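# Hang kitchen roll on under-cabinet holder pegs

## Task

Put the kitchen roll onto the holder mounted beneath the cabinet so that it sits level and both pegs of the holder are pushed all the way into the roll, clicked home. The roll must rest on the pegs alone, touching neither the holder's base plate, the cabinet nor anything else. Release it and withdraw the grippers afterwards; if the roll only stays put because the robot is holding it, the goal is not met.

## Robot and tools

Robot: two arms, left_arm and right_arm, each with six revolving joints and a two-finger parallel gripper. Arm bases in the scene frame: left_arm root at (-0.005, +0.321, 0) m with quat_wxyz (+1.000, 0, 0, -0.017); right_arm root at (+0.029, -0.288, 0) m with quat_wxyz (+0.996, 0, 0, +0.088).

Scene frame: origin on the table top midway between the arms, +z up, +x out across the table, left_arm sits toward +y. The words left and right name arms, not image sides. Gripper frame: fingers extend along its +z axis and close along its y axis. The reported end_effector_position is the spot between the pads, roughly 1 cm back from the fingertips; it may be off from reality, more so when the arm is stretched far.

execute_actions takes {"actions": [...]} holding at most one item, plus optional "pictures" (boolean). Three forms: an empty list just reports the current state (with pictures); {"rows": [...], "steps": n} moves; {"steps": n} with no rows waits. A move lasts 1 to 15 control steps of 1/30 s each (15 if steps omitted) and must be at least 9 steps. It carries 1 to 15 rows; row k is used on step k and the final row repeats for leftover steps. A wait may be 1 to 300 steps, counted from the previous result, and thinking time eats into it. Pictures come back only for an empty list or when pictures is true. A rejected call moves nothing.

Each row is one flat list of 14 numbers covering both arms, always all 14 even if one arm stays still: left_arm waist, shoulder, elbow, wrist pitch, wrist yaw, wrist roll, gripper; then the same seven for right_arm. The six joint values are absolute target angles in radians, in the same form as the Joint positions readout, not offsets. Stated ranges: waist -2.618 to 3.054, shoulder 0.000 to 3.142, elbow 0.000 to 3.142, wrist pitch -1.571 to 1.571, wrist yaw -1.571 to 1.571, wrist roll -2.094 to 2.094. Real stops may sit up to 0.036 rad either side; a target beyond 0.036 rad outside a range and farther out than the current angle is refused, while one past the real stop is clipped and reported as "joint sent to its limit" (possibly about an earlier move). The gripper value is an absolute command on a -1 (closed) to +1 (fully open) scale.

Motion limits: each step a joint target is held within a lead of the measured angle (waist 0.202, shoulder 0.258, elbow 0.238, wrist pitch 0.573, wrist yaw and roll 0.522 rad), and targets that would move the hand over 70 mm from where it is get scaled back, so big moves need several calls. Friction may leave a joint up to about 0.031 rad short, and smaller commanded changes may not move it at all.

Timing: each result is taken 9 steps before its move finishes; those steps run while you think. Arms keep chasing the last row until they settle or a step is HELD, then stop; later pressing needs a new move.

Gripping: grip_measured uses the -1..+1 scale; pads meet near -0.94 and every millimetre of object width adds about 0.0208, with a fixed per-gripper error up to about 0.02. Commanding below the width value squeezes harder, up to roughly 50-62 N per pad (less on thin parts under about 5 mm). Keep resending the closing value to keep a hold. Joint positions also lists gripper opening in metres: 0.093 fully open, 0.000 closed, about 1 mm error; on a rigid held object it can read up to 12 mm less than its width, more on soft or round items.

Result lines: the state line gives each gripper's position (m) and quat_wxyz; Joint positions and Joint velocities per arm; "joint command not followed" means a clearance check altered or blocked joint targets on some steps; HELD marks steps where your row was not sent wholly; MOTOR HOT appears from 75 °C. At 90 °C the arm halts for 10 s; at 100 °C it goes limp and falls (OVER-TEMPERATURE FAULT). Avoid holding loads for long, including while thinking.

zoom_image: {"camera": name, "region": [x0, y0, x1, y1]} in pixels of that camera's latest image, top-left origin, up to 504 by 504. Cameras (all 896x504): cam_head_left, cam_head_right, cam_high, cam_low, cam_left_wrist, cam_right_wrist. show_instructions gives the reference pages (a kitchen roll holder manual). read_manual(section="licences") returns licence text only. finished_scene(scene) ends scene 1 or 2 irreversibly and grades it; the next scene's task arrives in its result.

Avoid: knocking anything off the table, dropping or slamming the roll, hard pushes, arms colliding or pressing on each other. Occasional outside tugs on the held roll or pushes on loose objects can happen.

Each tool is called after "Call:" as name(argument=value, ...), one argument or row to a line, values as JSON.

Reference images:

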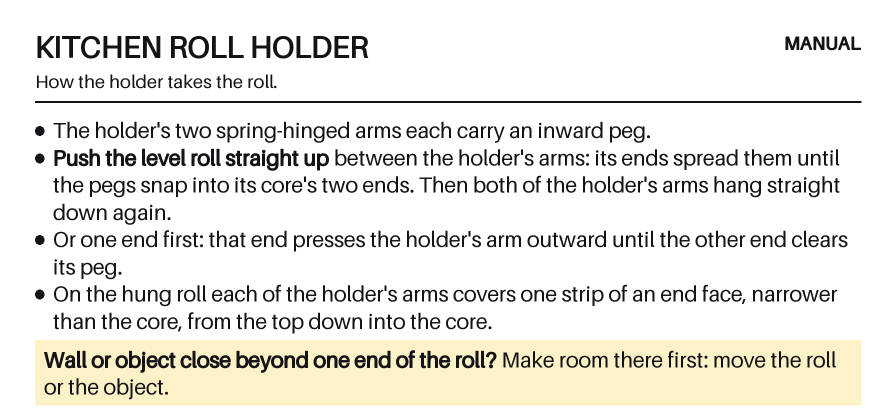

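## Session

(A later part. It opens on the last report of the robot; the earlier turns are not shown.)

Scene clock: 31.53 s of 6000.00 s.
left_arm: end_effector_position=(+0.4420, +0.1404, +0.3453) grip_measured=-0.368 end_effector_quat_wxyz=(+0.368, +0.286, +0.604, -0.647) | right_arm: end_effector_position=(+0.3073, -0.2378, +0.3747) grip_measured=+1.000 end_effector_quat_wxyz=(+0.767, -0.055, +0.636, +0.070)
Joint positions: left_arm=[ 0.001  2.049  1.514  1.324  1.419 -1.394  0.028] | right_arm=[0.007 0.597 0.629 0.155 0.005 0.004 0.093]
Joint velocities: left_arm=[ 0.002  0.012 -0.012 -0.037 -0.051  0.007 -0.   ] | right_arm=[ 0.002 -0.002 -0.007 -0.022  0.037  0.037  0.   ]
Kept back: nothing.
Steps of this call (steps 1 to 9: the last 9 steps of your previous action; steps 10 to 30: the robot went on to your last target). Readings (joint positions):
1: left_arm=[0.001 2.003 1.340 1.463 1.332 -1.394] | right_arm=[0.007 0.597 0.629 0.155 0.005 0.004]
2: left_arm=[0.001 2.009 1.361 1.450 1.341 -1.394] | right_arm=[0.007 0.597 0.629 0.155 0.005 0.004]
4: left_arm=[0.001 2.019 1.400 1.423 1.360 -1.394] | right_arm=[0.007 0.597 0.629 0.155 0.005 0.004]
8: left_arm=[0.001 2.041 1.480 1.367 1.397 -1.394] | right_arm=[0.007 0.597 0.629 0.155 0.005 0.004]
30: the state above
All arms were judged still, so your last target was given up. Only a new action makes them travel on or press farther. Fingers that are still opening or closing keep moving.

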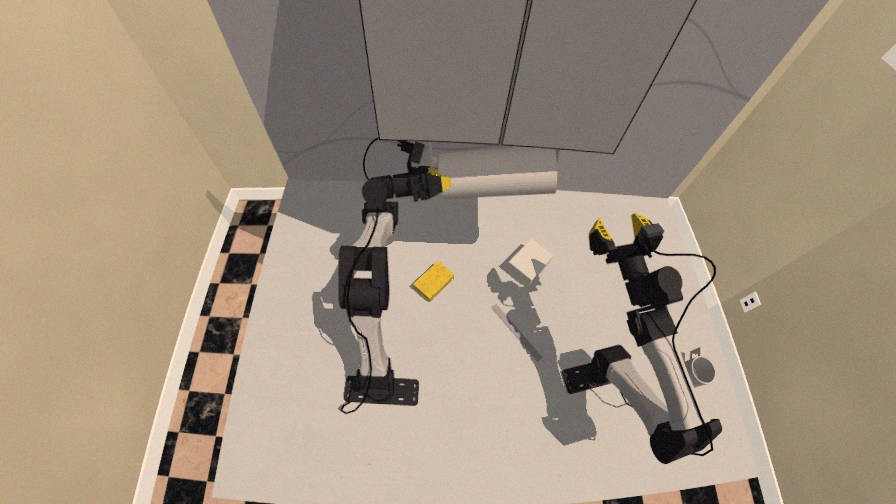

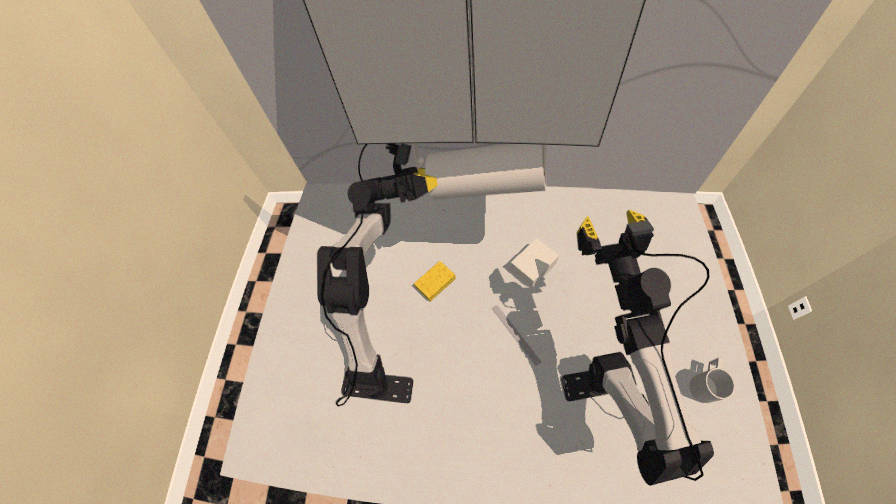

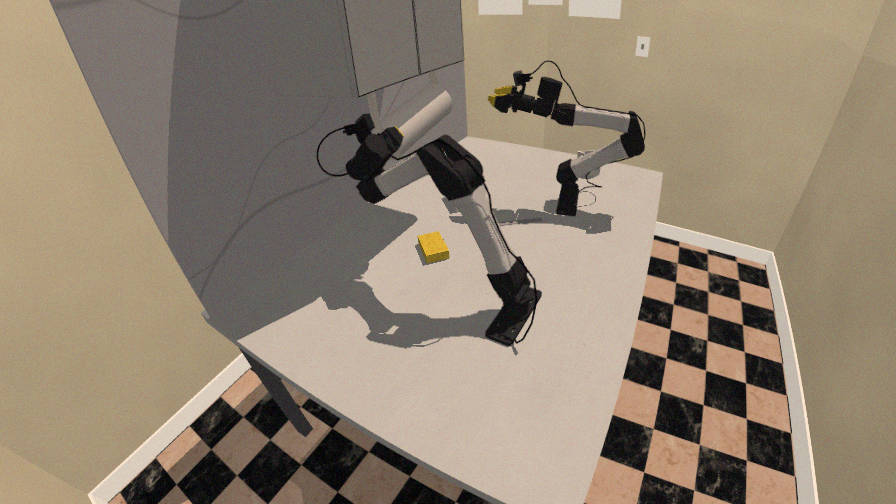

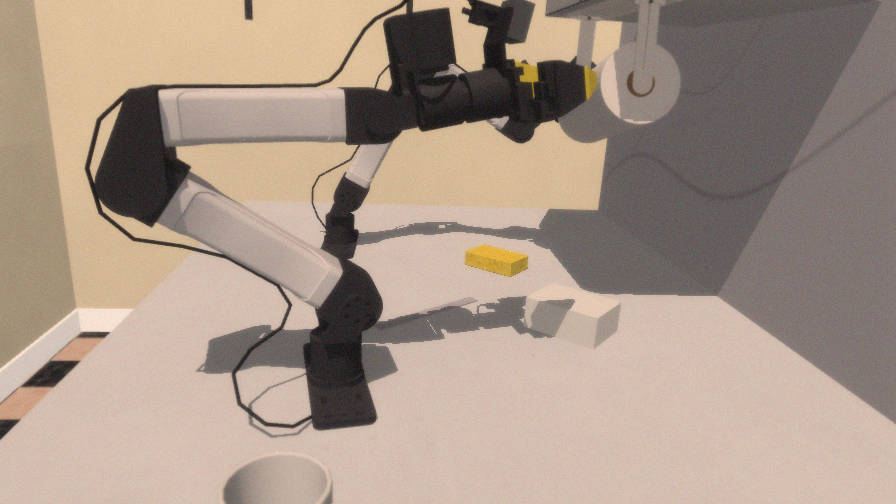

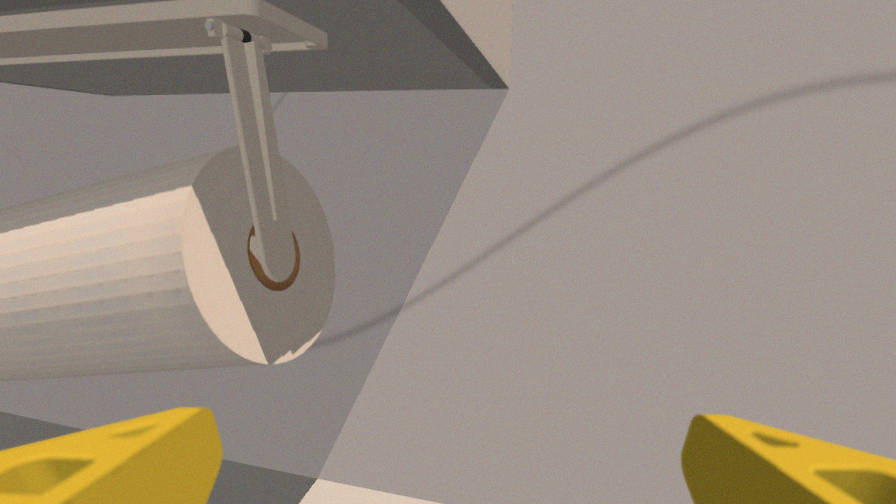

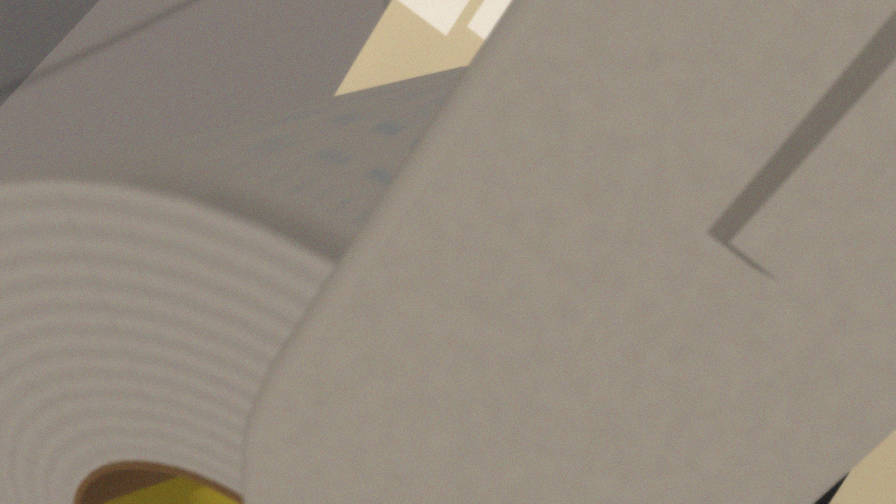

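Call:
execute_actions(
  actions=[
    {"rows":[[-0.02,2.04,1.55,1.34,1.39,-1.4,-0.6,0.425,1.8,0.7,0.9,-0.4,-2.05,1]]},
  ],
)

Call:
execute_actions(
  actions=[
    {"steps":30},
  ],
)

Call:
execute_actions(
  actions=[
    {"rows":[[-0.02,2.04,1.55,1.34,1.39,-1.4,-0.6,0.425,2.09,0.98,1.5,-0.4,-2.05,1]]},
  ],
)

Call:
execute_actions(
  actions=[
    {"steps":20},
  ],
)

Call:
execute_actions(
  actions=[
    {"rows":[[-0.02,2.04,1.55,1.34,1.39,-1.4,-0.6,0.425,2.09,1.05,1.5,-0.4,-2.05,1],[-0.02,2.04,1.55,1.34,1.39,-1.4,-0.6,0.425,2.09,1.12,1.5,-0.4,-2.05,1]]},
  ],
)

Call:
execute_actions(
  actions=[
    {"steps":20},
  ],
  pictures=true,
)

Scene clock: 34.17 s of 6000.00 s.
left_arm: end_effector_position=(+0.4420, +0.1404, +0.3453) grip_measured=-0.368 end_effector_quat_wxyz=(+0.368, +0.286, +0.604, -0.647) | right_arm: end_effector_position=(+0.3120, -0.0943, +0.4103) grip_measured=+1.000 end_effector_quat_wxyz=(+0.818, -0.340, +0.457, +0.080)
Joint positions: left_arm=[ 0.001  2.049  1.514  1.324  1.419 -1.394  0.028] | right_arm=[ 0.312  0.952  0.695  0.628 -0.232 -0.453  0.093]
Joint velocities: left_arm=[-0.017 -0.012 -0.002 -0.066  0.037 -0.007 -0.001] | right_arm=[ 1.731  2.239  0.325  2.176 -1.077 -2.659  0.   ]
Steps of this call (steps 1 to 73: nothing new was sent; steps 74 to 79: the first 6 steps of this action). Readings (joint positions):
74: left_arm=[0.001 2.049 1.514 1.324 1.419 -1.394] | right_arm=[0.026 0.619 0.629 0.204 -0.021 -0.049]
75: left_arm=[0.001 2.049 1.514 1.324 1.419 -1.394] | right_arm=[0.074 0.670 0.641 0.285 -0.069 -0.118]
77: left_arm=[0.001 2.049 1.514 1.324 1.419 -1.394] | right_arm=[0.186 0.801 0.670 0.463 -0.157 -0.274]
79: the state above

Scene clock: 35.17 s of 6000.00 s.
left_arm: end_effector_position=(+0.4420, +0.1404, +0.3453) grip_measured=-0.368 end_effector_quat_wxyz=(+0.368, +0.286, +0.604, -0.647) | right_arm: end_effector_position=(+0.3811, +0.0287, +0.1249) grip_measured=+1.000 end_effector_quat_wxyz=(-0.561, +0.772, -0.076, +0.288)
Joint positions: left_arm=[ 0.001  2.049  1.514  1.324  1.419 -1.394  0.028] | right_arm=[ 0.42   1.816  0.699  0.895 -0.394 -2.033  0.093]
Joint velocities: left_arm=[-0.012 -0.002 -0.007 -0.022  0.022  0.066  0.   ] | right_arm=[ 0.017 -0.002 -0.027  0.022 -0.007 -0.183  0.   ]
Kept back: nothing.
Steps of this call (steps 1 to 9: the last 9 steps of your previous action; steps 10 to 30: the robot went on to your last target). Readings (joint positions):
1: left_arm=[0.001 2.049 1.514 1.324 1.419 -1.394] | right_arm=[0.363 1.034 0.704 0.696 -0.267 -0.552]
2: left_arm=[0.001 2.049 1.514 1.324 1.419 -1.394] | right_arm=[0.396 1.118 0.709 0.750 -0.297 -0.649]
4: left_arm=[0.001 2.049 1.514 1.324 1.419 -1.394] | right_arm=[0.420 1.276 0.710 0.808 -0.333 -0.823]
8: left_arm=[0.001 2.049 1.514 1.324 1.419 -1.394] | right_arm=[0.420 1.569 0.710 0.851 -0.360 -1.132]
30: the state above

Scene clock: 35.37 s of 6000.00 s.
left_arm: end_effector_position=(+0.4420, +0.1404, +0.3453) grip_measured=-0.368 end_effector_quat_wxyz=(+0.368, +0.286, +0.604, -0.647) | right_arm: end_effector_position=(+0.4346, +0.0663, +0.1913) grip_measured=+1.000 end_effector_quat_wxyz=(+0.649, -0.645, +0.009, -0.403)
Joint positions: left_arm=[ 0.001  2.049  1.514  1.324  1.419 -1.394  0.028] | right_arm=[ 0.421  2.08   0.959  1.303 -0.397 -2.041  0.093]
Joint velocities: left_arm=[ 0.002 -0.002 -0.002  0.007 -0.007 -0.022 -0.   ] | right_arm=[-0.007  0.12   0.159  1.223 -0.037 -0.051  0.   ]
Steps of this call (steps 1 to 6: the first 6 steps of this action). Readings (joint positions):
1: left_arm=[0.001 2.049 1.514 1.324 1.419 -1.394] | right_arm=[0.420 1.851 0.721 0.958 -0.400 -2.035]
2: left_arm=[0.001 2.049 1.514 1.324 1.419 -1.394] | right_arm=[0.421 1.922 0.785 1.052 -0.402 -2.036]
4: left_arm=[0.001 2.049 1.514 1.324 1.419 -1.394] | right_arm=[0.421 2.043 0.916 1.205 -0.398 -2.039]
6: the state above

Scene clock: 36.03 s of 6000.00 s.
left_arm: end_effector_position=(+0.4420, +0.1404, +0.3453) grip_measured=-0.368 end_effector_quat_wxyz=(+0.368, +0.286, +0.604, -0.647) | right_arm: end_effector_position=(+0.4249, +0.0596, +0.2335) grip_measured=+1.000 end_effector_quat_wxyz=(+0.681, -0.575, -0.021, -0.453)
Joint positions: left_arm=[ 0.001  2.049  1.514  1.324  1.419 -1.394  0.028] | right_arm=[ 0.421  2.081  0.961  1.495 -0.397 -2.043  0.093]
Joint velocities: left_arm=[ 0.002 -0.012  0.002 -0.022 -0.022  0.051 -0.001] | right_arm=[ 0.002 -0.017  0.017 -0.066 -0.007 -0.022  0.   ]
Kept back: nothing.
Steps of this call (steps 1 to 9: the last 9 steps of your previous action; steps 10 to 20: the robot went on to your last target). Readings (joint positions):
1: left_arm=[0.001 2.049 1.514 1.324 1.419 -1.394] | right_arm=[0.421 2.081 0.961 1.341 -0.397 -2.041]
2: left_arm=[0.001 2.049 1.514 1.324 1.419 -1.394] | right_arm=[0.421 2.081 0.961 1.376 -0.397 -2.042]
4: left_arm=[0.001 2.049 1.514 1.324 1.419 -1.394] | right_arm=[0.421 2.081 0.961 1.425 -0.397 -2.042]
8: left_arm=[0.001 2.049 1.514 1.324 1.419 -1.394] | right_arm=[0.421 2.081 0.961 1.471 -0.397 -2.043]
20: the state above

Scene clock: 36.23 s of 6000.00 s.
left_arm: end_effector_position=(+0.4420, +0.1404, +0.3453) grip_measured=-0.368 end_effector_quat_wxyz=(+0.368, +0.286, +0.604, -0.647) | right_arm: end_effector_position=(+0.4352, +0.0670, +0.2851) grip_measured=+1.000 end_effector_quat_wxyz=(+0.701, -0.521, -0.044, -0.486)
Joint positions: left_arm=[ 0.001  2.049  1.514  1.324  1.419 -1.394  0.028] | right_arm=[ 0.421  2.088  1.105  1.5   -0.399 -2.043  0.093]
Joint velocities: left_arm=[-0.022 -0.002  0.002 -0.022  0.051 -0.066 -0.001] | right_arm=[ 0.032 -0.051  0.266  0.198 -0.051 -0.037  0.   ]
Steps of this call (steps 1 to 6: the first 6 steps of this action). Readings (joint positions):
1: left_arm=[0.001 2.049 1.514 1.324 1.419 -1.394] | right_arm=[0.421 2.082 0.970 1.494 -0.398 -2.043]
2: left_arm=[0.001 2.049 1.514 1.324 1.419 -1.394] | right_arm=[0.421 2.087 0.998 1.490 -0.400 -2.043]
4: left_arm=[0.001 2.049 1.514 1.324 1.419 -1.394] | right_arm=[0.421 2.091 1.068 1.486 -0.399 -2.043]
6: the state above

Scene clock: 36.90 s of 6000.00 s.
left_arm: end_effector_position=(+0.4420, +0.1404, +0.3453) grip_measured=-0.368 end_effector_quat_wxyz=(+0.368, +0.286, +0.604, -0.647) | right_arm: end_effector_position=(+0.4347, +0.0667, +0.2896) grip_measured=+1.000 end_effector_quat_wxyz=(+0.703, -0.515, -0.046, -0.489)
Joint positions: left_arm=[ 0.001  2.049  1.514  1.324  1.419 -1.394  0.028] | right_arm=[ 0.421  2.087  1.111  1.506 -0.399 -2.043  0.093]
Joint velocities: left_arm=[-0.007 -0.012 -0.007 -0.022 -0.007 -0.007 -0.001] | right_arm=[-0.027  0.017 -0.002  0.081 -0.066  0.051  0.   ]
Kept back: nothing.
Steps of this call (steps 1 to 9: the last 9 steps of your previous action; steps 10 to 15: the robot went on to your last target; steps 16 to 20: nothing new was sent). Readings (joint positions):
1: left_arm=[0.001 2.049 1.514 1.324 1.419 -1.394] | right_arm=[0.421 2.087 1.110 1.505 -0.399 -2.043]
2: left_arm=[0.001 2.049 1.514 1.324 1.419 -1.394] | right_arm=[0.421 2.087 1.111 1.508 -0.399 -2.043]
4: left_arm=[0.001 2.049 1.514 1.324 1.419 -1.394] | right_arm=[0.421 2.087 1.111 1.506 -0.399 -2.043]
8: left_arm=[0.001 2.049 1.514 1.324 1.419 -1.394] | right_arm=[0.421 2.087 1.111 1.506 -0.399 -2.043]
20: the state above
All arms were judged still, so your last target was given up. Only a new action makes them travel on or press farther. Fingers that are still opening or closing keep moving.

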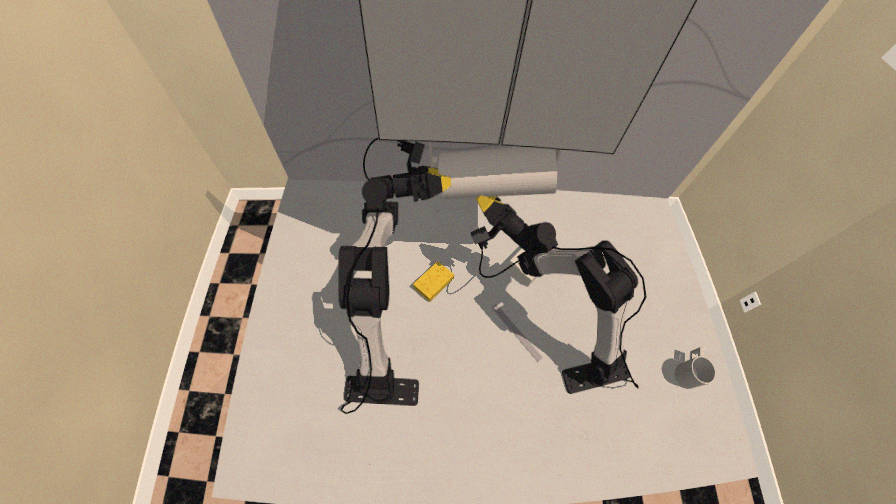

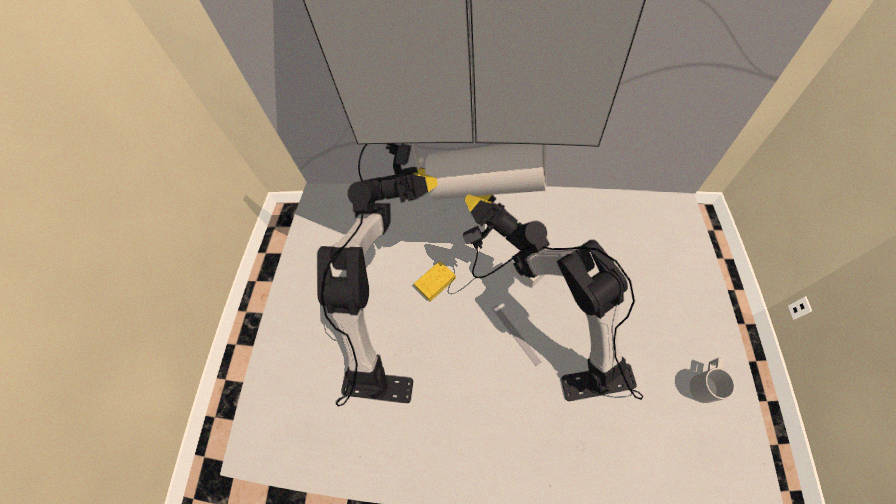

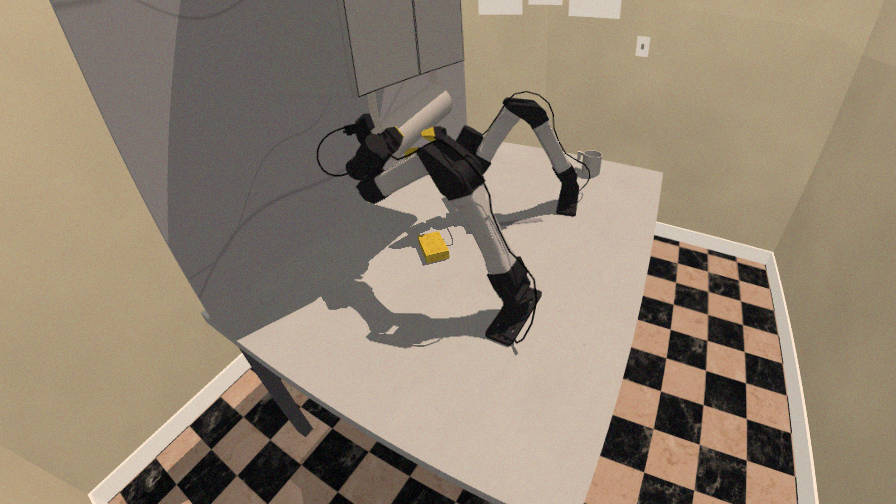

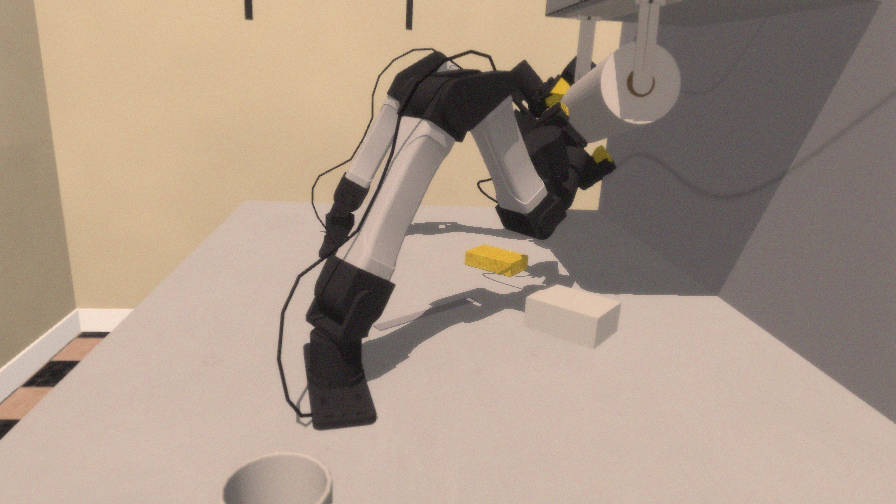

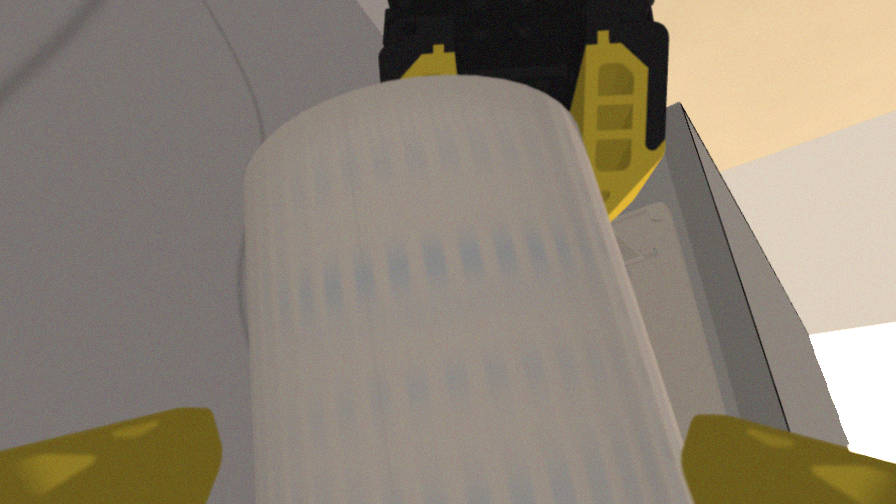

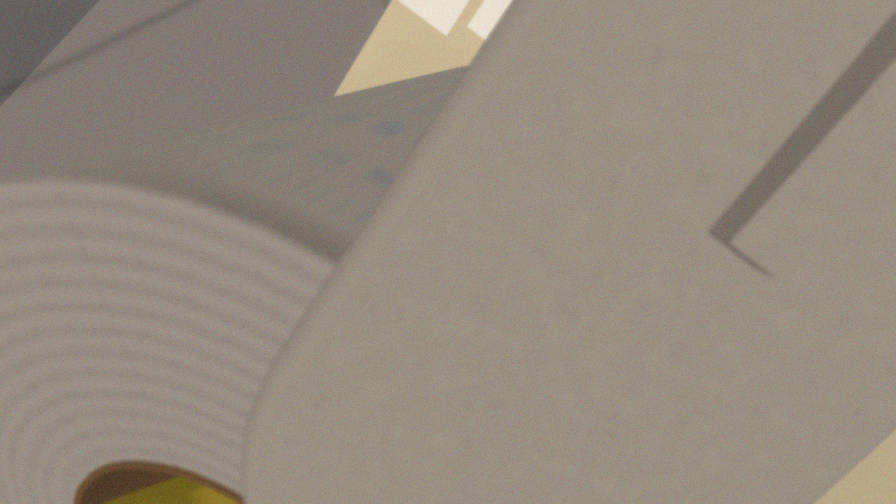

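Call:
execute_actions(
  actions=[
    {"rows":[[-0.02,2.04,1.55,1.34,1.39,-1.4,-0.6,0.425,2.1,1.14,1.5,-0.4,-2.05,1],[-0.02,2.04,1.55,1.34,1.39,-1.4,-0.6,0.425,2.11,1.16,1.5,-0.4,-2.05,1],[-0.02,2.04,1.55,1.34,1.39,-1.4,-0.6,0.425,2.12,1.18,1.5,-0.4,-2.05,1],[-0.02,2.04,1.55,1.34,1.39,-1.4,-0.6,0.425,2.13,1.2,1.5,-0.4,-2.05,1],[-0.02,2.04,1.55,1.34,1.39,-1.4,-0.6,0.425,2.14,1.22,1.5,-0.4,-2.05,1],[-0.02,2.04,1.55,1.34,1.39,-1.4,-0.6,0.425,2.14,1.25,1.5,-0.4,-2.05,1]]},
  ],
)

Call:
execute_actions(
  actions=[
    {"steps":20},
  ],
  pictures=true,
)

Scene clock: 37.73 s of 6000.00 s.
left_arm: end_effector_position=(+0.4420, +0.1404, +0.3453) grip_measured=-0.368 end_effector_quat_wxyz=(+0.368, +0.286, +0.604, -0.647) | right_arm: end_effector_position=(+0.4415, +0.0713, +0.3049) grip_measured=+1.000 end_effector_quat_wxyz=(+0.709, -0.495, -0.053, -0.500)
Joint positions: left_arm=[ 0.001  2.049  1.514  1.324  1.419 -1.394  0.028] | right_arm=[ 0.421  2.114  1.187  1.506 -0.399 -2.043  0.093]
Joint velocities: left_arm=[-0.012  0.002 -0.007 -0.051 -0.037  0.037  0.   ] | right_arm=[-0.002  0.222  0.647 -0.11  -0.11  -0.066  0.   ]
Steps of this call (steps 1 to 19: nothing new was sent; steps 20 to 25: the first 6 steps of this action). Readings (joint positions):
20: left_arm=[0.001 2.049 1.514 1.324 1.419 -1.394] | right_arm=[0.421 2.087 1.111 1.506 -0.399 -2.043]
21: left_arm=[0.001 2.049 1.514 1.324 1.419 -1.394] | right_arm=[0.421 2.088 1.115 1.506 -0.399 -2.043]
23: left_arm=[0.001 2.049 1.514 1.324 1.419 -1.394] | right_arm=[0.421 2.099 1.144 1.506 -0.399 -2.043]
25: the state above

Scene clock: 38.40 s of 6000.00 s.
left_arm: end_effector_position=(+0.4430, +0.1420, +0.3473) grip_measured=-0.368 end_effector_quat_wxyz=(+0.372, +0.285, +0.603, -0.646) | right_arm: end_effector_position=(+0.4451, +0.0743, +0.3081) grip_measured=+1.000 end_effector_quat_wxyz=(+0.710, -0.492, -0.056, -0.501)
Joint positions: left_arm=[ 0.005  2.049  1.519  1.324  1.416 -1.394  0.028] | right_arm=[ 0.421  2.127  1.218  1.495 -0.402 -2.043  0.093]
Joint velocities: left_arm=[-0.002 -0.007  0.007 -0.007  0.037 -0.007  0.001] | right_arm=[ 0.017 -0.017 -0.007  0.037  0.022 -0.066  0.   ]
Kept back: nothing.
Steps of this call (steps 1 to 9: the last 9 steps of your previous action; steps 10 to 20: the robot went on to your last target). Readings (joint positions):
1: left_arm=[0.001 2.049 1.514 1.324 1.418 -1.394] | right_arm=[0.421 2.119 1.204 1.501 -0.399 -2.043]
2: left_arm=[0.002 2.049 1.517 1.324 1.416 -1.394] | right_arm=[0.421 2.123 1.213 1.497 -0.400 -2.043]
4: left_arm=[0.005 2.049 1.519 1.324 1.415 -1.394] | right_arm=[0.421 2.126 1.217 1.495 -0.401 -2.043]
8: left_arm=[0.005 2.049 1.519 1.324 1.416 -1.394] | right_arm=[0.421 2.127 1.218 1.495 -0.402 -2.043]
20: the state above

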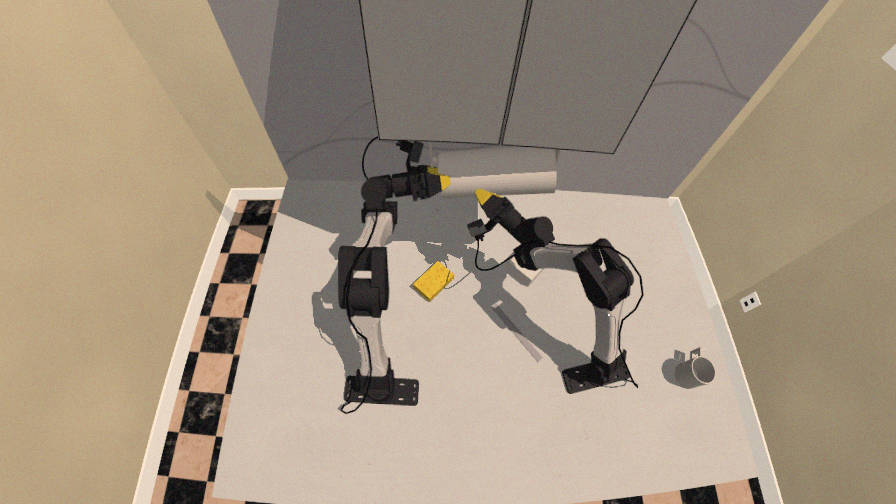

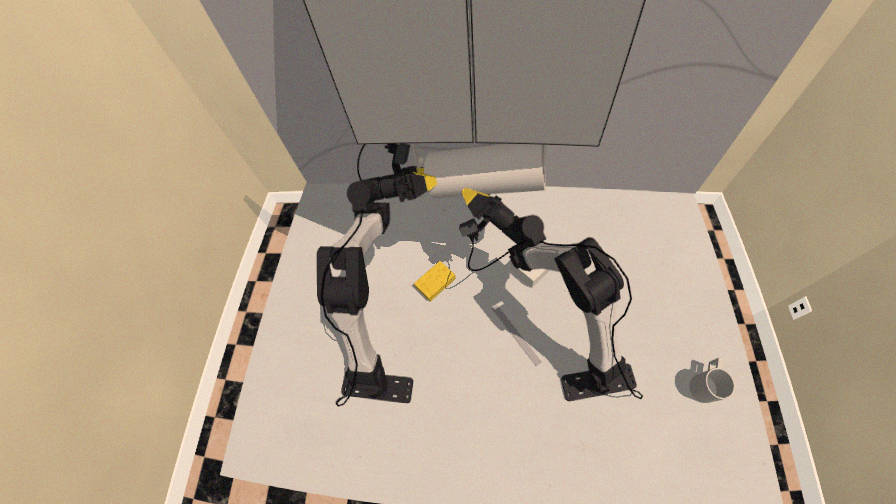

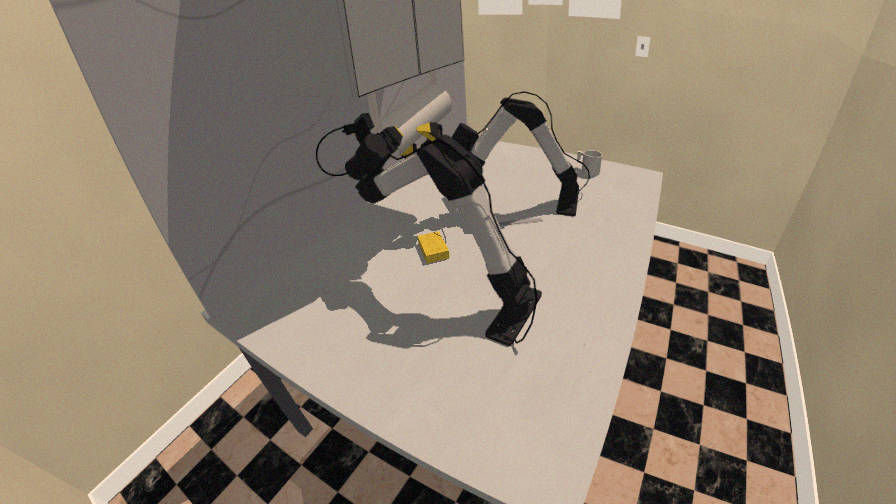

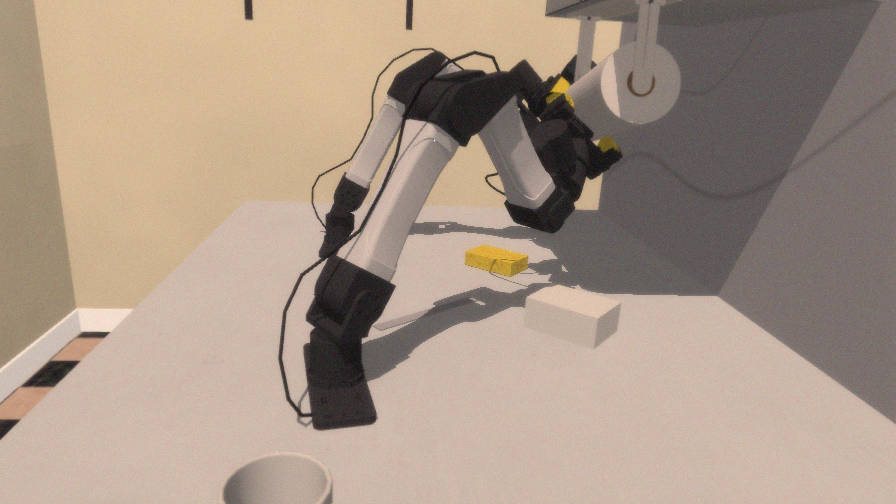

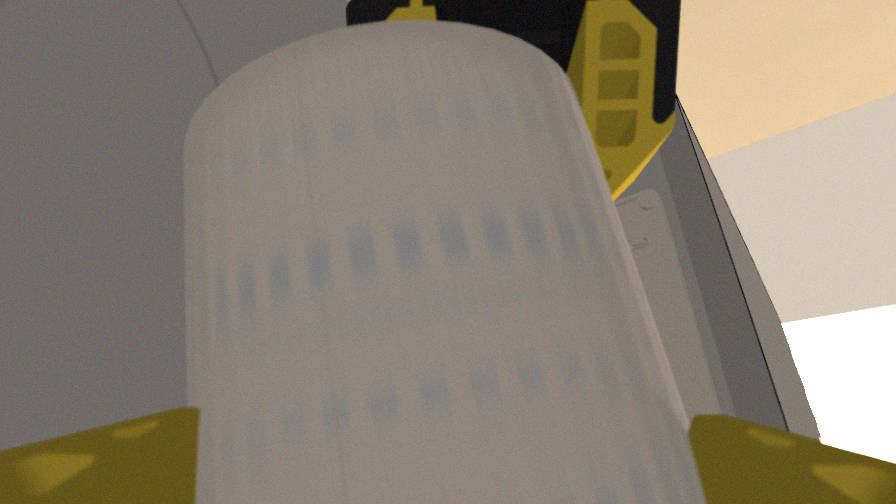

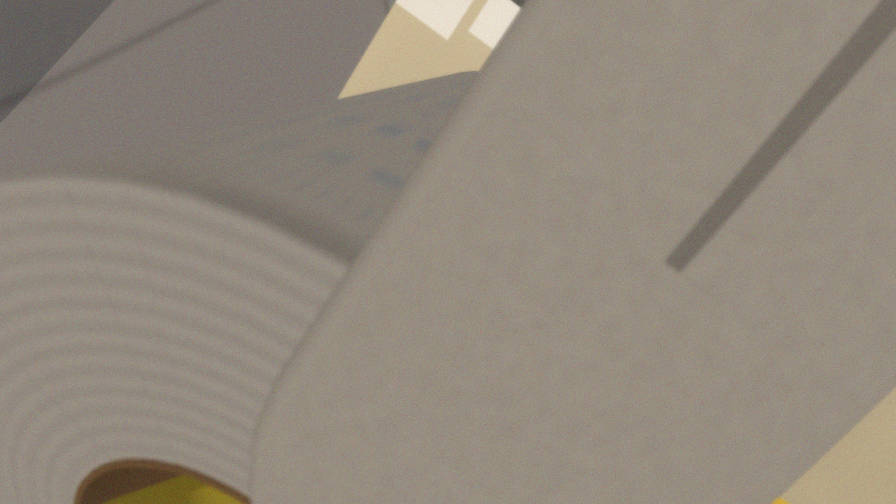

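Call:
execute_actions(
  actions=[
    {"rows":[[0,2.04,1.53,1.33,1.41,-1.4,-0.3,0.425,2.13,1.245,1.5,-0.4,-2.05,1],[0,2.04,1.53,1.33,1.41,-1.4,-0.2,0.425,2.13,1.245,1.5,-0.4,-2.05,1],[0,2.04,1.53,1.33,1.41,-1.4,-0.1,0.425,2.13,1.245,1.5,-0.4,-2.05,1],[0,2.04,1.53,1.33,1.41,-1.4,0.0,0.425,2.13,1.245,1.5,-0.4,-2.05,1],[0,2.04,1.53,1.33,1.41,-1.4,0.05,0.425,2.13,1.245,1.5,-0.4,-2.05,1],[0.015,2.04,1.53,1.33,1.43,-1.4,0.05,0.425,2.13,1.245,1.5,-0.4,-2.05,1],[0.03,2.04,1.53,1.33,1.45,-1.4,0.05,0.425,2.13,1.245,1.5,-0.4,-2.05,1],[0.045,2.04,1.53,1.33,1.47,-1.4,0.05,0.425,2.13,1.245,1.5,-0.4,-2.05,1],[0.06,2.04,1.53,1.33,1.49,-1.4,0.05,0.425,2.13,1.245,1.5,-0.4,-2.05,1],[0.08,2.04,1.53,1.33,1.51,-1.4,0.05,0.425,2.13,1.245,1.5,-0.4,-2.05,1],[0.1,2.04,1.53,1.33,1.53,-1.4,0.05,0.425,2.13,1.245,1.5,-0.4,-2.05,1],[0.12,2.04,1.53,1.33,1.55,-1.4,0.05,0.425,2.13,1.245,1.5,-0.4,-2.05,1],[0.14,2.04,1.53,1.33,1.55,-1.4,0.05,0.425,2.13,1.245,1.5,-0.4,-2.05,1],[0.16,2.04,1.53,1.33,1.55,-1.4,0.05,0.425,2.13,1.245,1.5,-0.4,-2.05,1],[0.18,2.04,1.53,1.33,1.55,-1.4,0.05,0.425,2.13,1.245,1.5,-0.4,-2.05,1]]},
  ],
)

Call:
execute_actions(
  actions=[
    {"steps":25},
  ],
  pictures=true,
)

Scene clock: 39.47 s of 6000.00 s.
left_arm: end_effector_position=(+0.4436, +0.1459, +0.3461) grip_measured=+0.041 end_effector_quat_wxyz=(+0.371, +0.286, +0.606, -0.643) | right_arm: end_effector_position=(+0.4458, +0.0754, +0.3058) grip_measured=+1.000 end_effector_quat_wxyz=(+0.709, -0.497, -0.056, -0.498)
Joint positions: left_arm=[ 0.014  2.049  1.519  1.324  1.425 -1.396  0.047] | right_arm=[ 0.421  2.127  1.218  1.484 -0.405 -2.044  0.093]
Joint velocities: left_arm=[ 0.027 -0.002  0.007 -0.037  0.081 -0.022  0.014] | right_arm=[-0.007  0.007 -0.007 -0.11   0.037  0.022  0.   ]
Steps of this call (steps 1 to 15: the robot went on to your last target; steps 16 to 26: nothing new was sent; steps 27 to 32: the first 6 steps of this action). Readings (joint positions):
27: left_arm=[0.007 2.049 1.519 1.324 1.418 -1.394] | right_arm=[0.421 2.127 1.218 1.495 -0.402 -2.043]
28: left_arm=[0.008 2.049 1.519 1.324 1.420 -1.394] | right_arm=[0.421 2.127 1.218 1.494 -0.403 -2.043]
30: left_arm=[0.012 2.049 1.519 1.324 1.422 -1.394] | right_arm=[0.421 2.127 1.218 1.489 -0.405 -2.043]
32: the state above

Scene clock: 40.30 s of 6000.00 s.
left_arm: end_effector_position=(+0.4535, +0.2217, +0.3320) grip_measured=+0.048 end_effector_quat_wxyz=(+0.386, +0.272, +0.645, -0.601) | right_arm: end_effector_position=(+0.4458, +0.0775, +0.3034) grip_measured=+1.000 end_effector_quat_wxyz=(+0.708, -0.502, -0.056, -0.493)
Joint positions: left_arm=[ 0.186  2.049  1.519  1.324  1.544 -1.396  0.047] | right_arm=[ 0.424  2.127  1.218  1.472 -0.408 -2.044  0.093]
Joint velocities: left_arm=[ 0.007 -0.002 -0.002 -0.022 -0.051  0.022  0.001] | right_arm=[-0.002  0.002  0.007 -0.007 -0.022 -0.022  0.   ]
Kept back: nothing.
Steps of this call (steps 1 to 9: the last 9 steps of your previous action; steps 10 to 25: the robot went on to your last target). Readings (joint positions):
1: left_arm=[0.017 2.049 1.519 1.324 1.431 -1.396] | right_arm=[0.421 2.127 1.218 1.482 -0.405 -2.044]
2: left_arm=[0.023 2.049 1.519 1.324 1.440 -1.396] | right_arm=[0.422 2.127 1.218 1.480 -0.406 -2.044]
4: left_arm=[0.041 2.049 1.519 1.324 1.462 -1.396] | right_arm=[0.423 2.127 1.218 1.477 -0.408 -2.044]
8: left_arm=[0.108 2.049 1.519 1.324 1.510 -1.396] | right_arm=[0.424 2.127 1.218 1.472 -0.409 -2.044]
25: the state above

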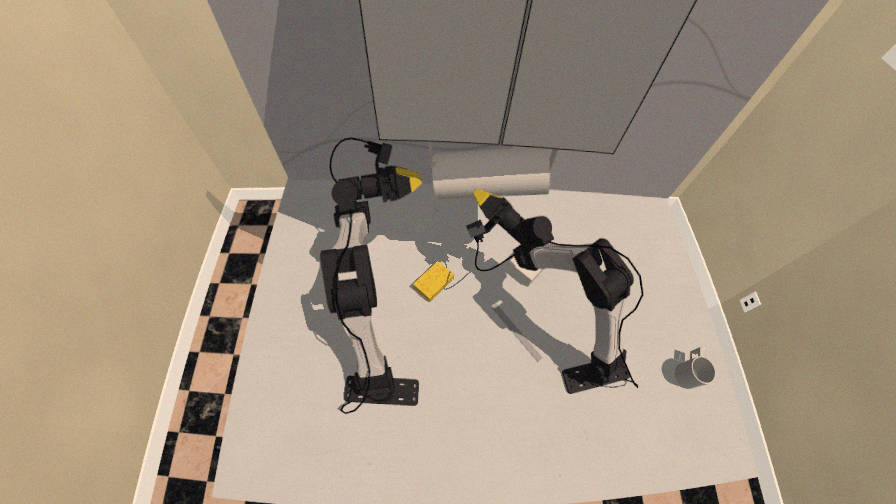

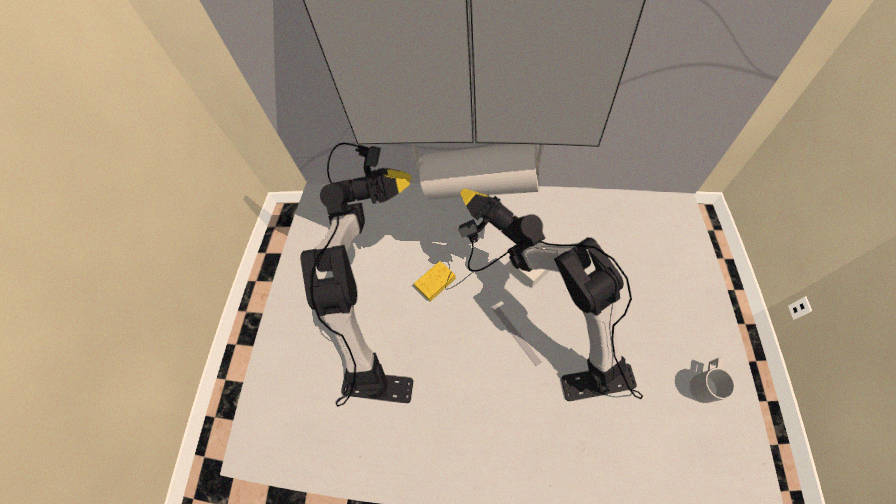

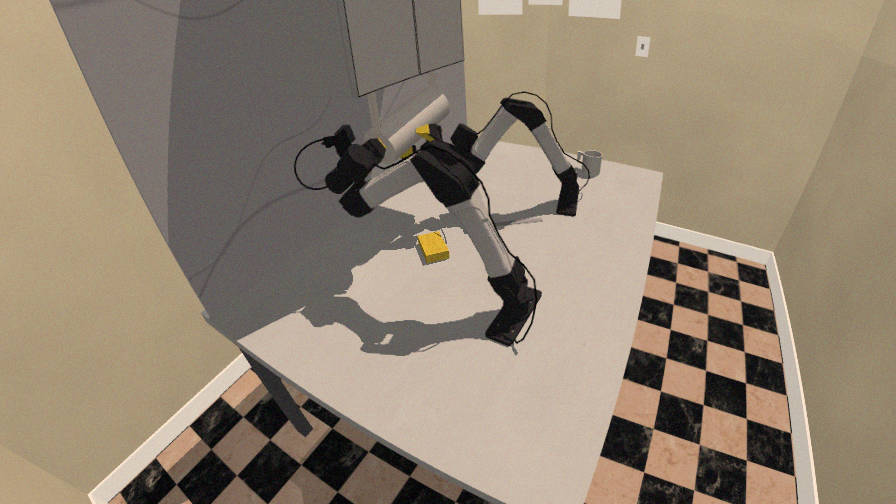

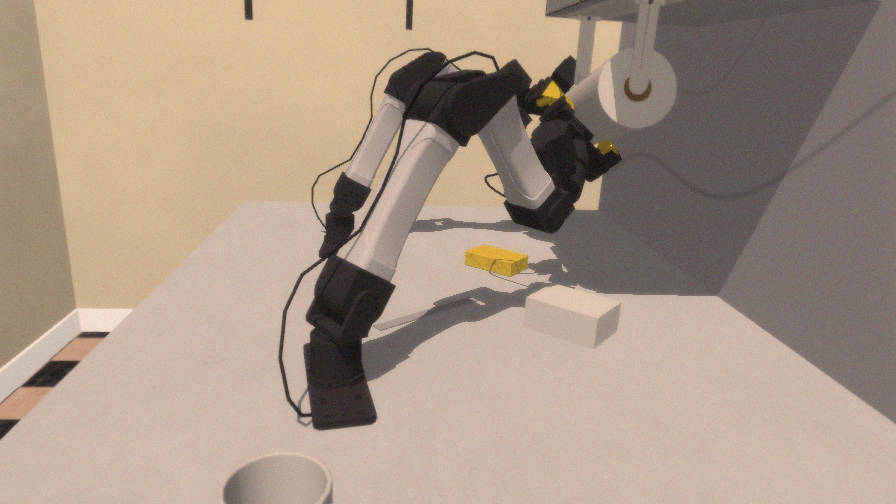

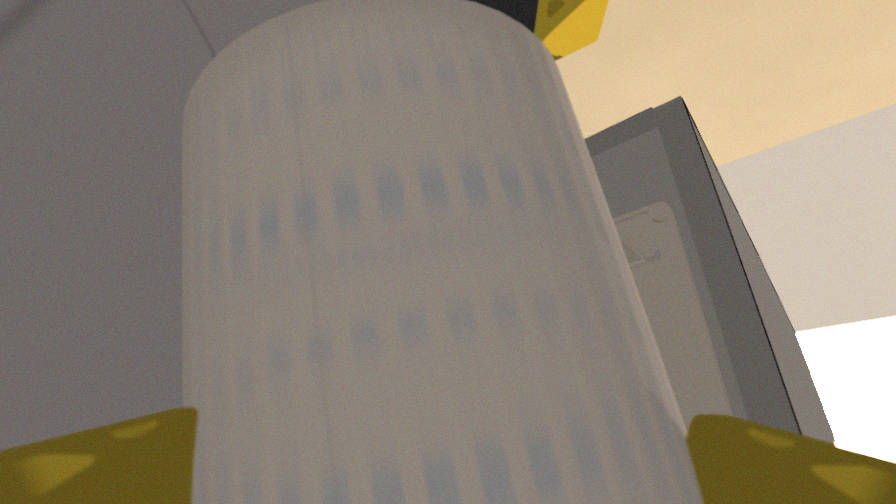

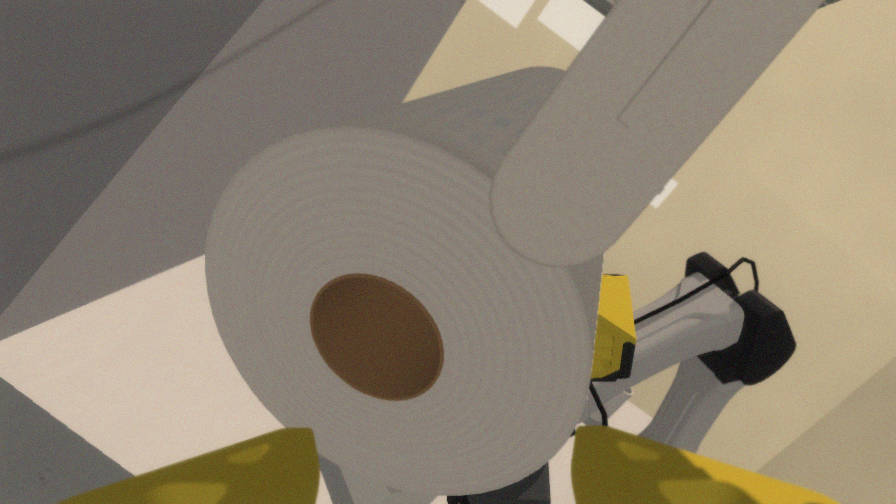

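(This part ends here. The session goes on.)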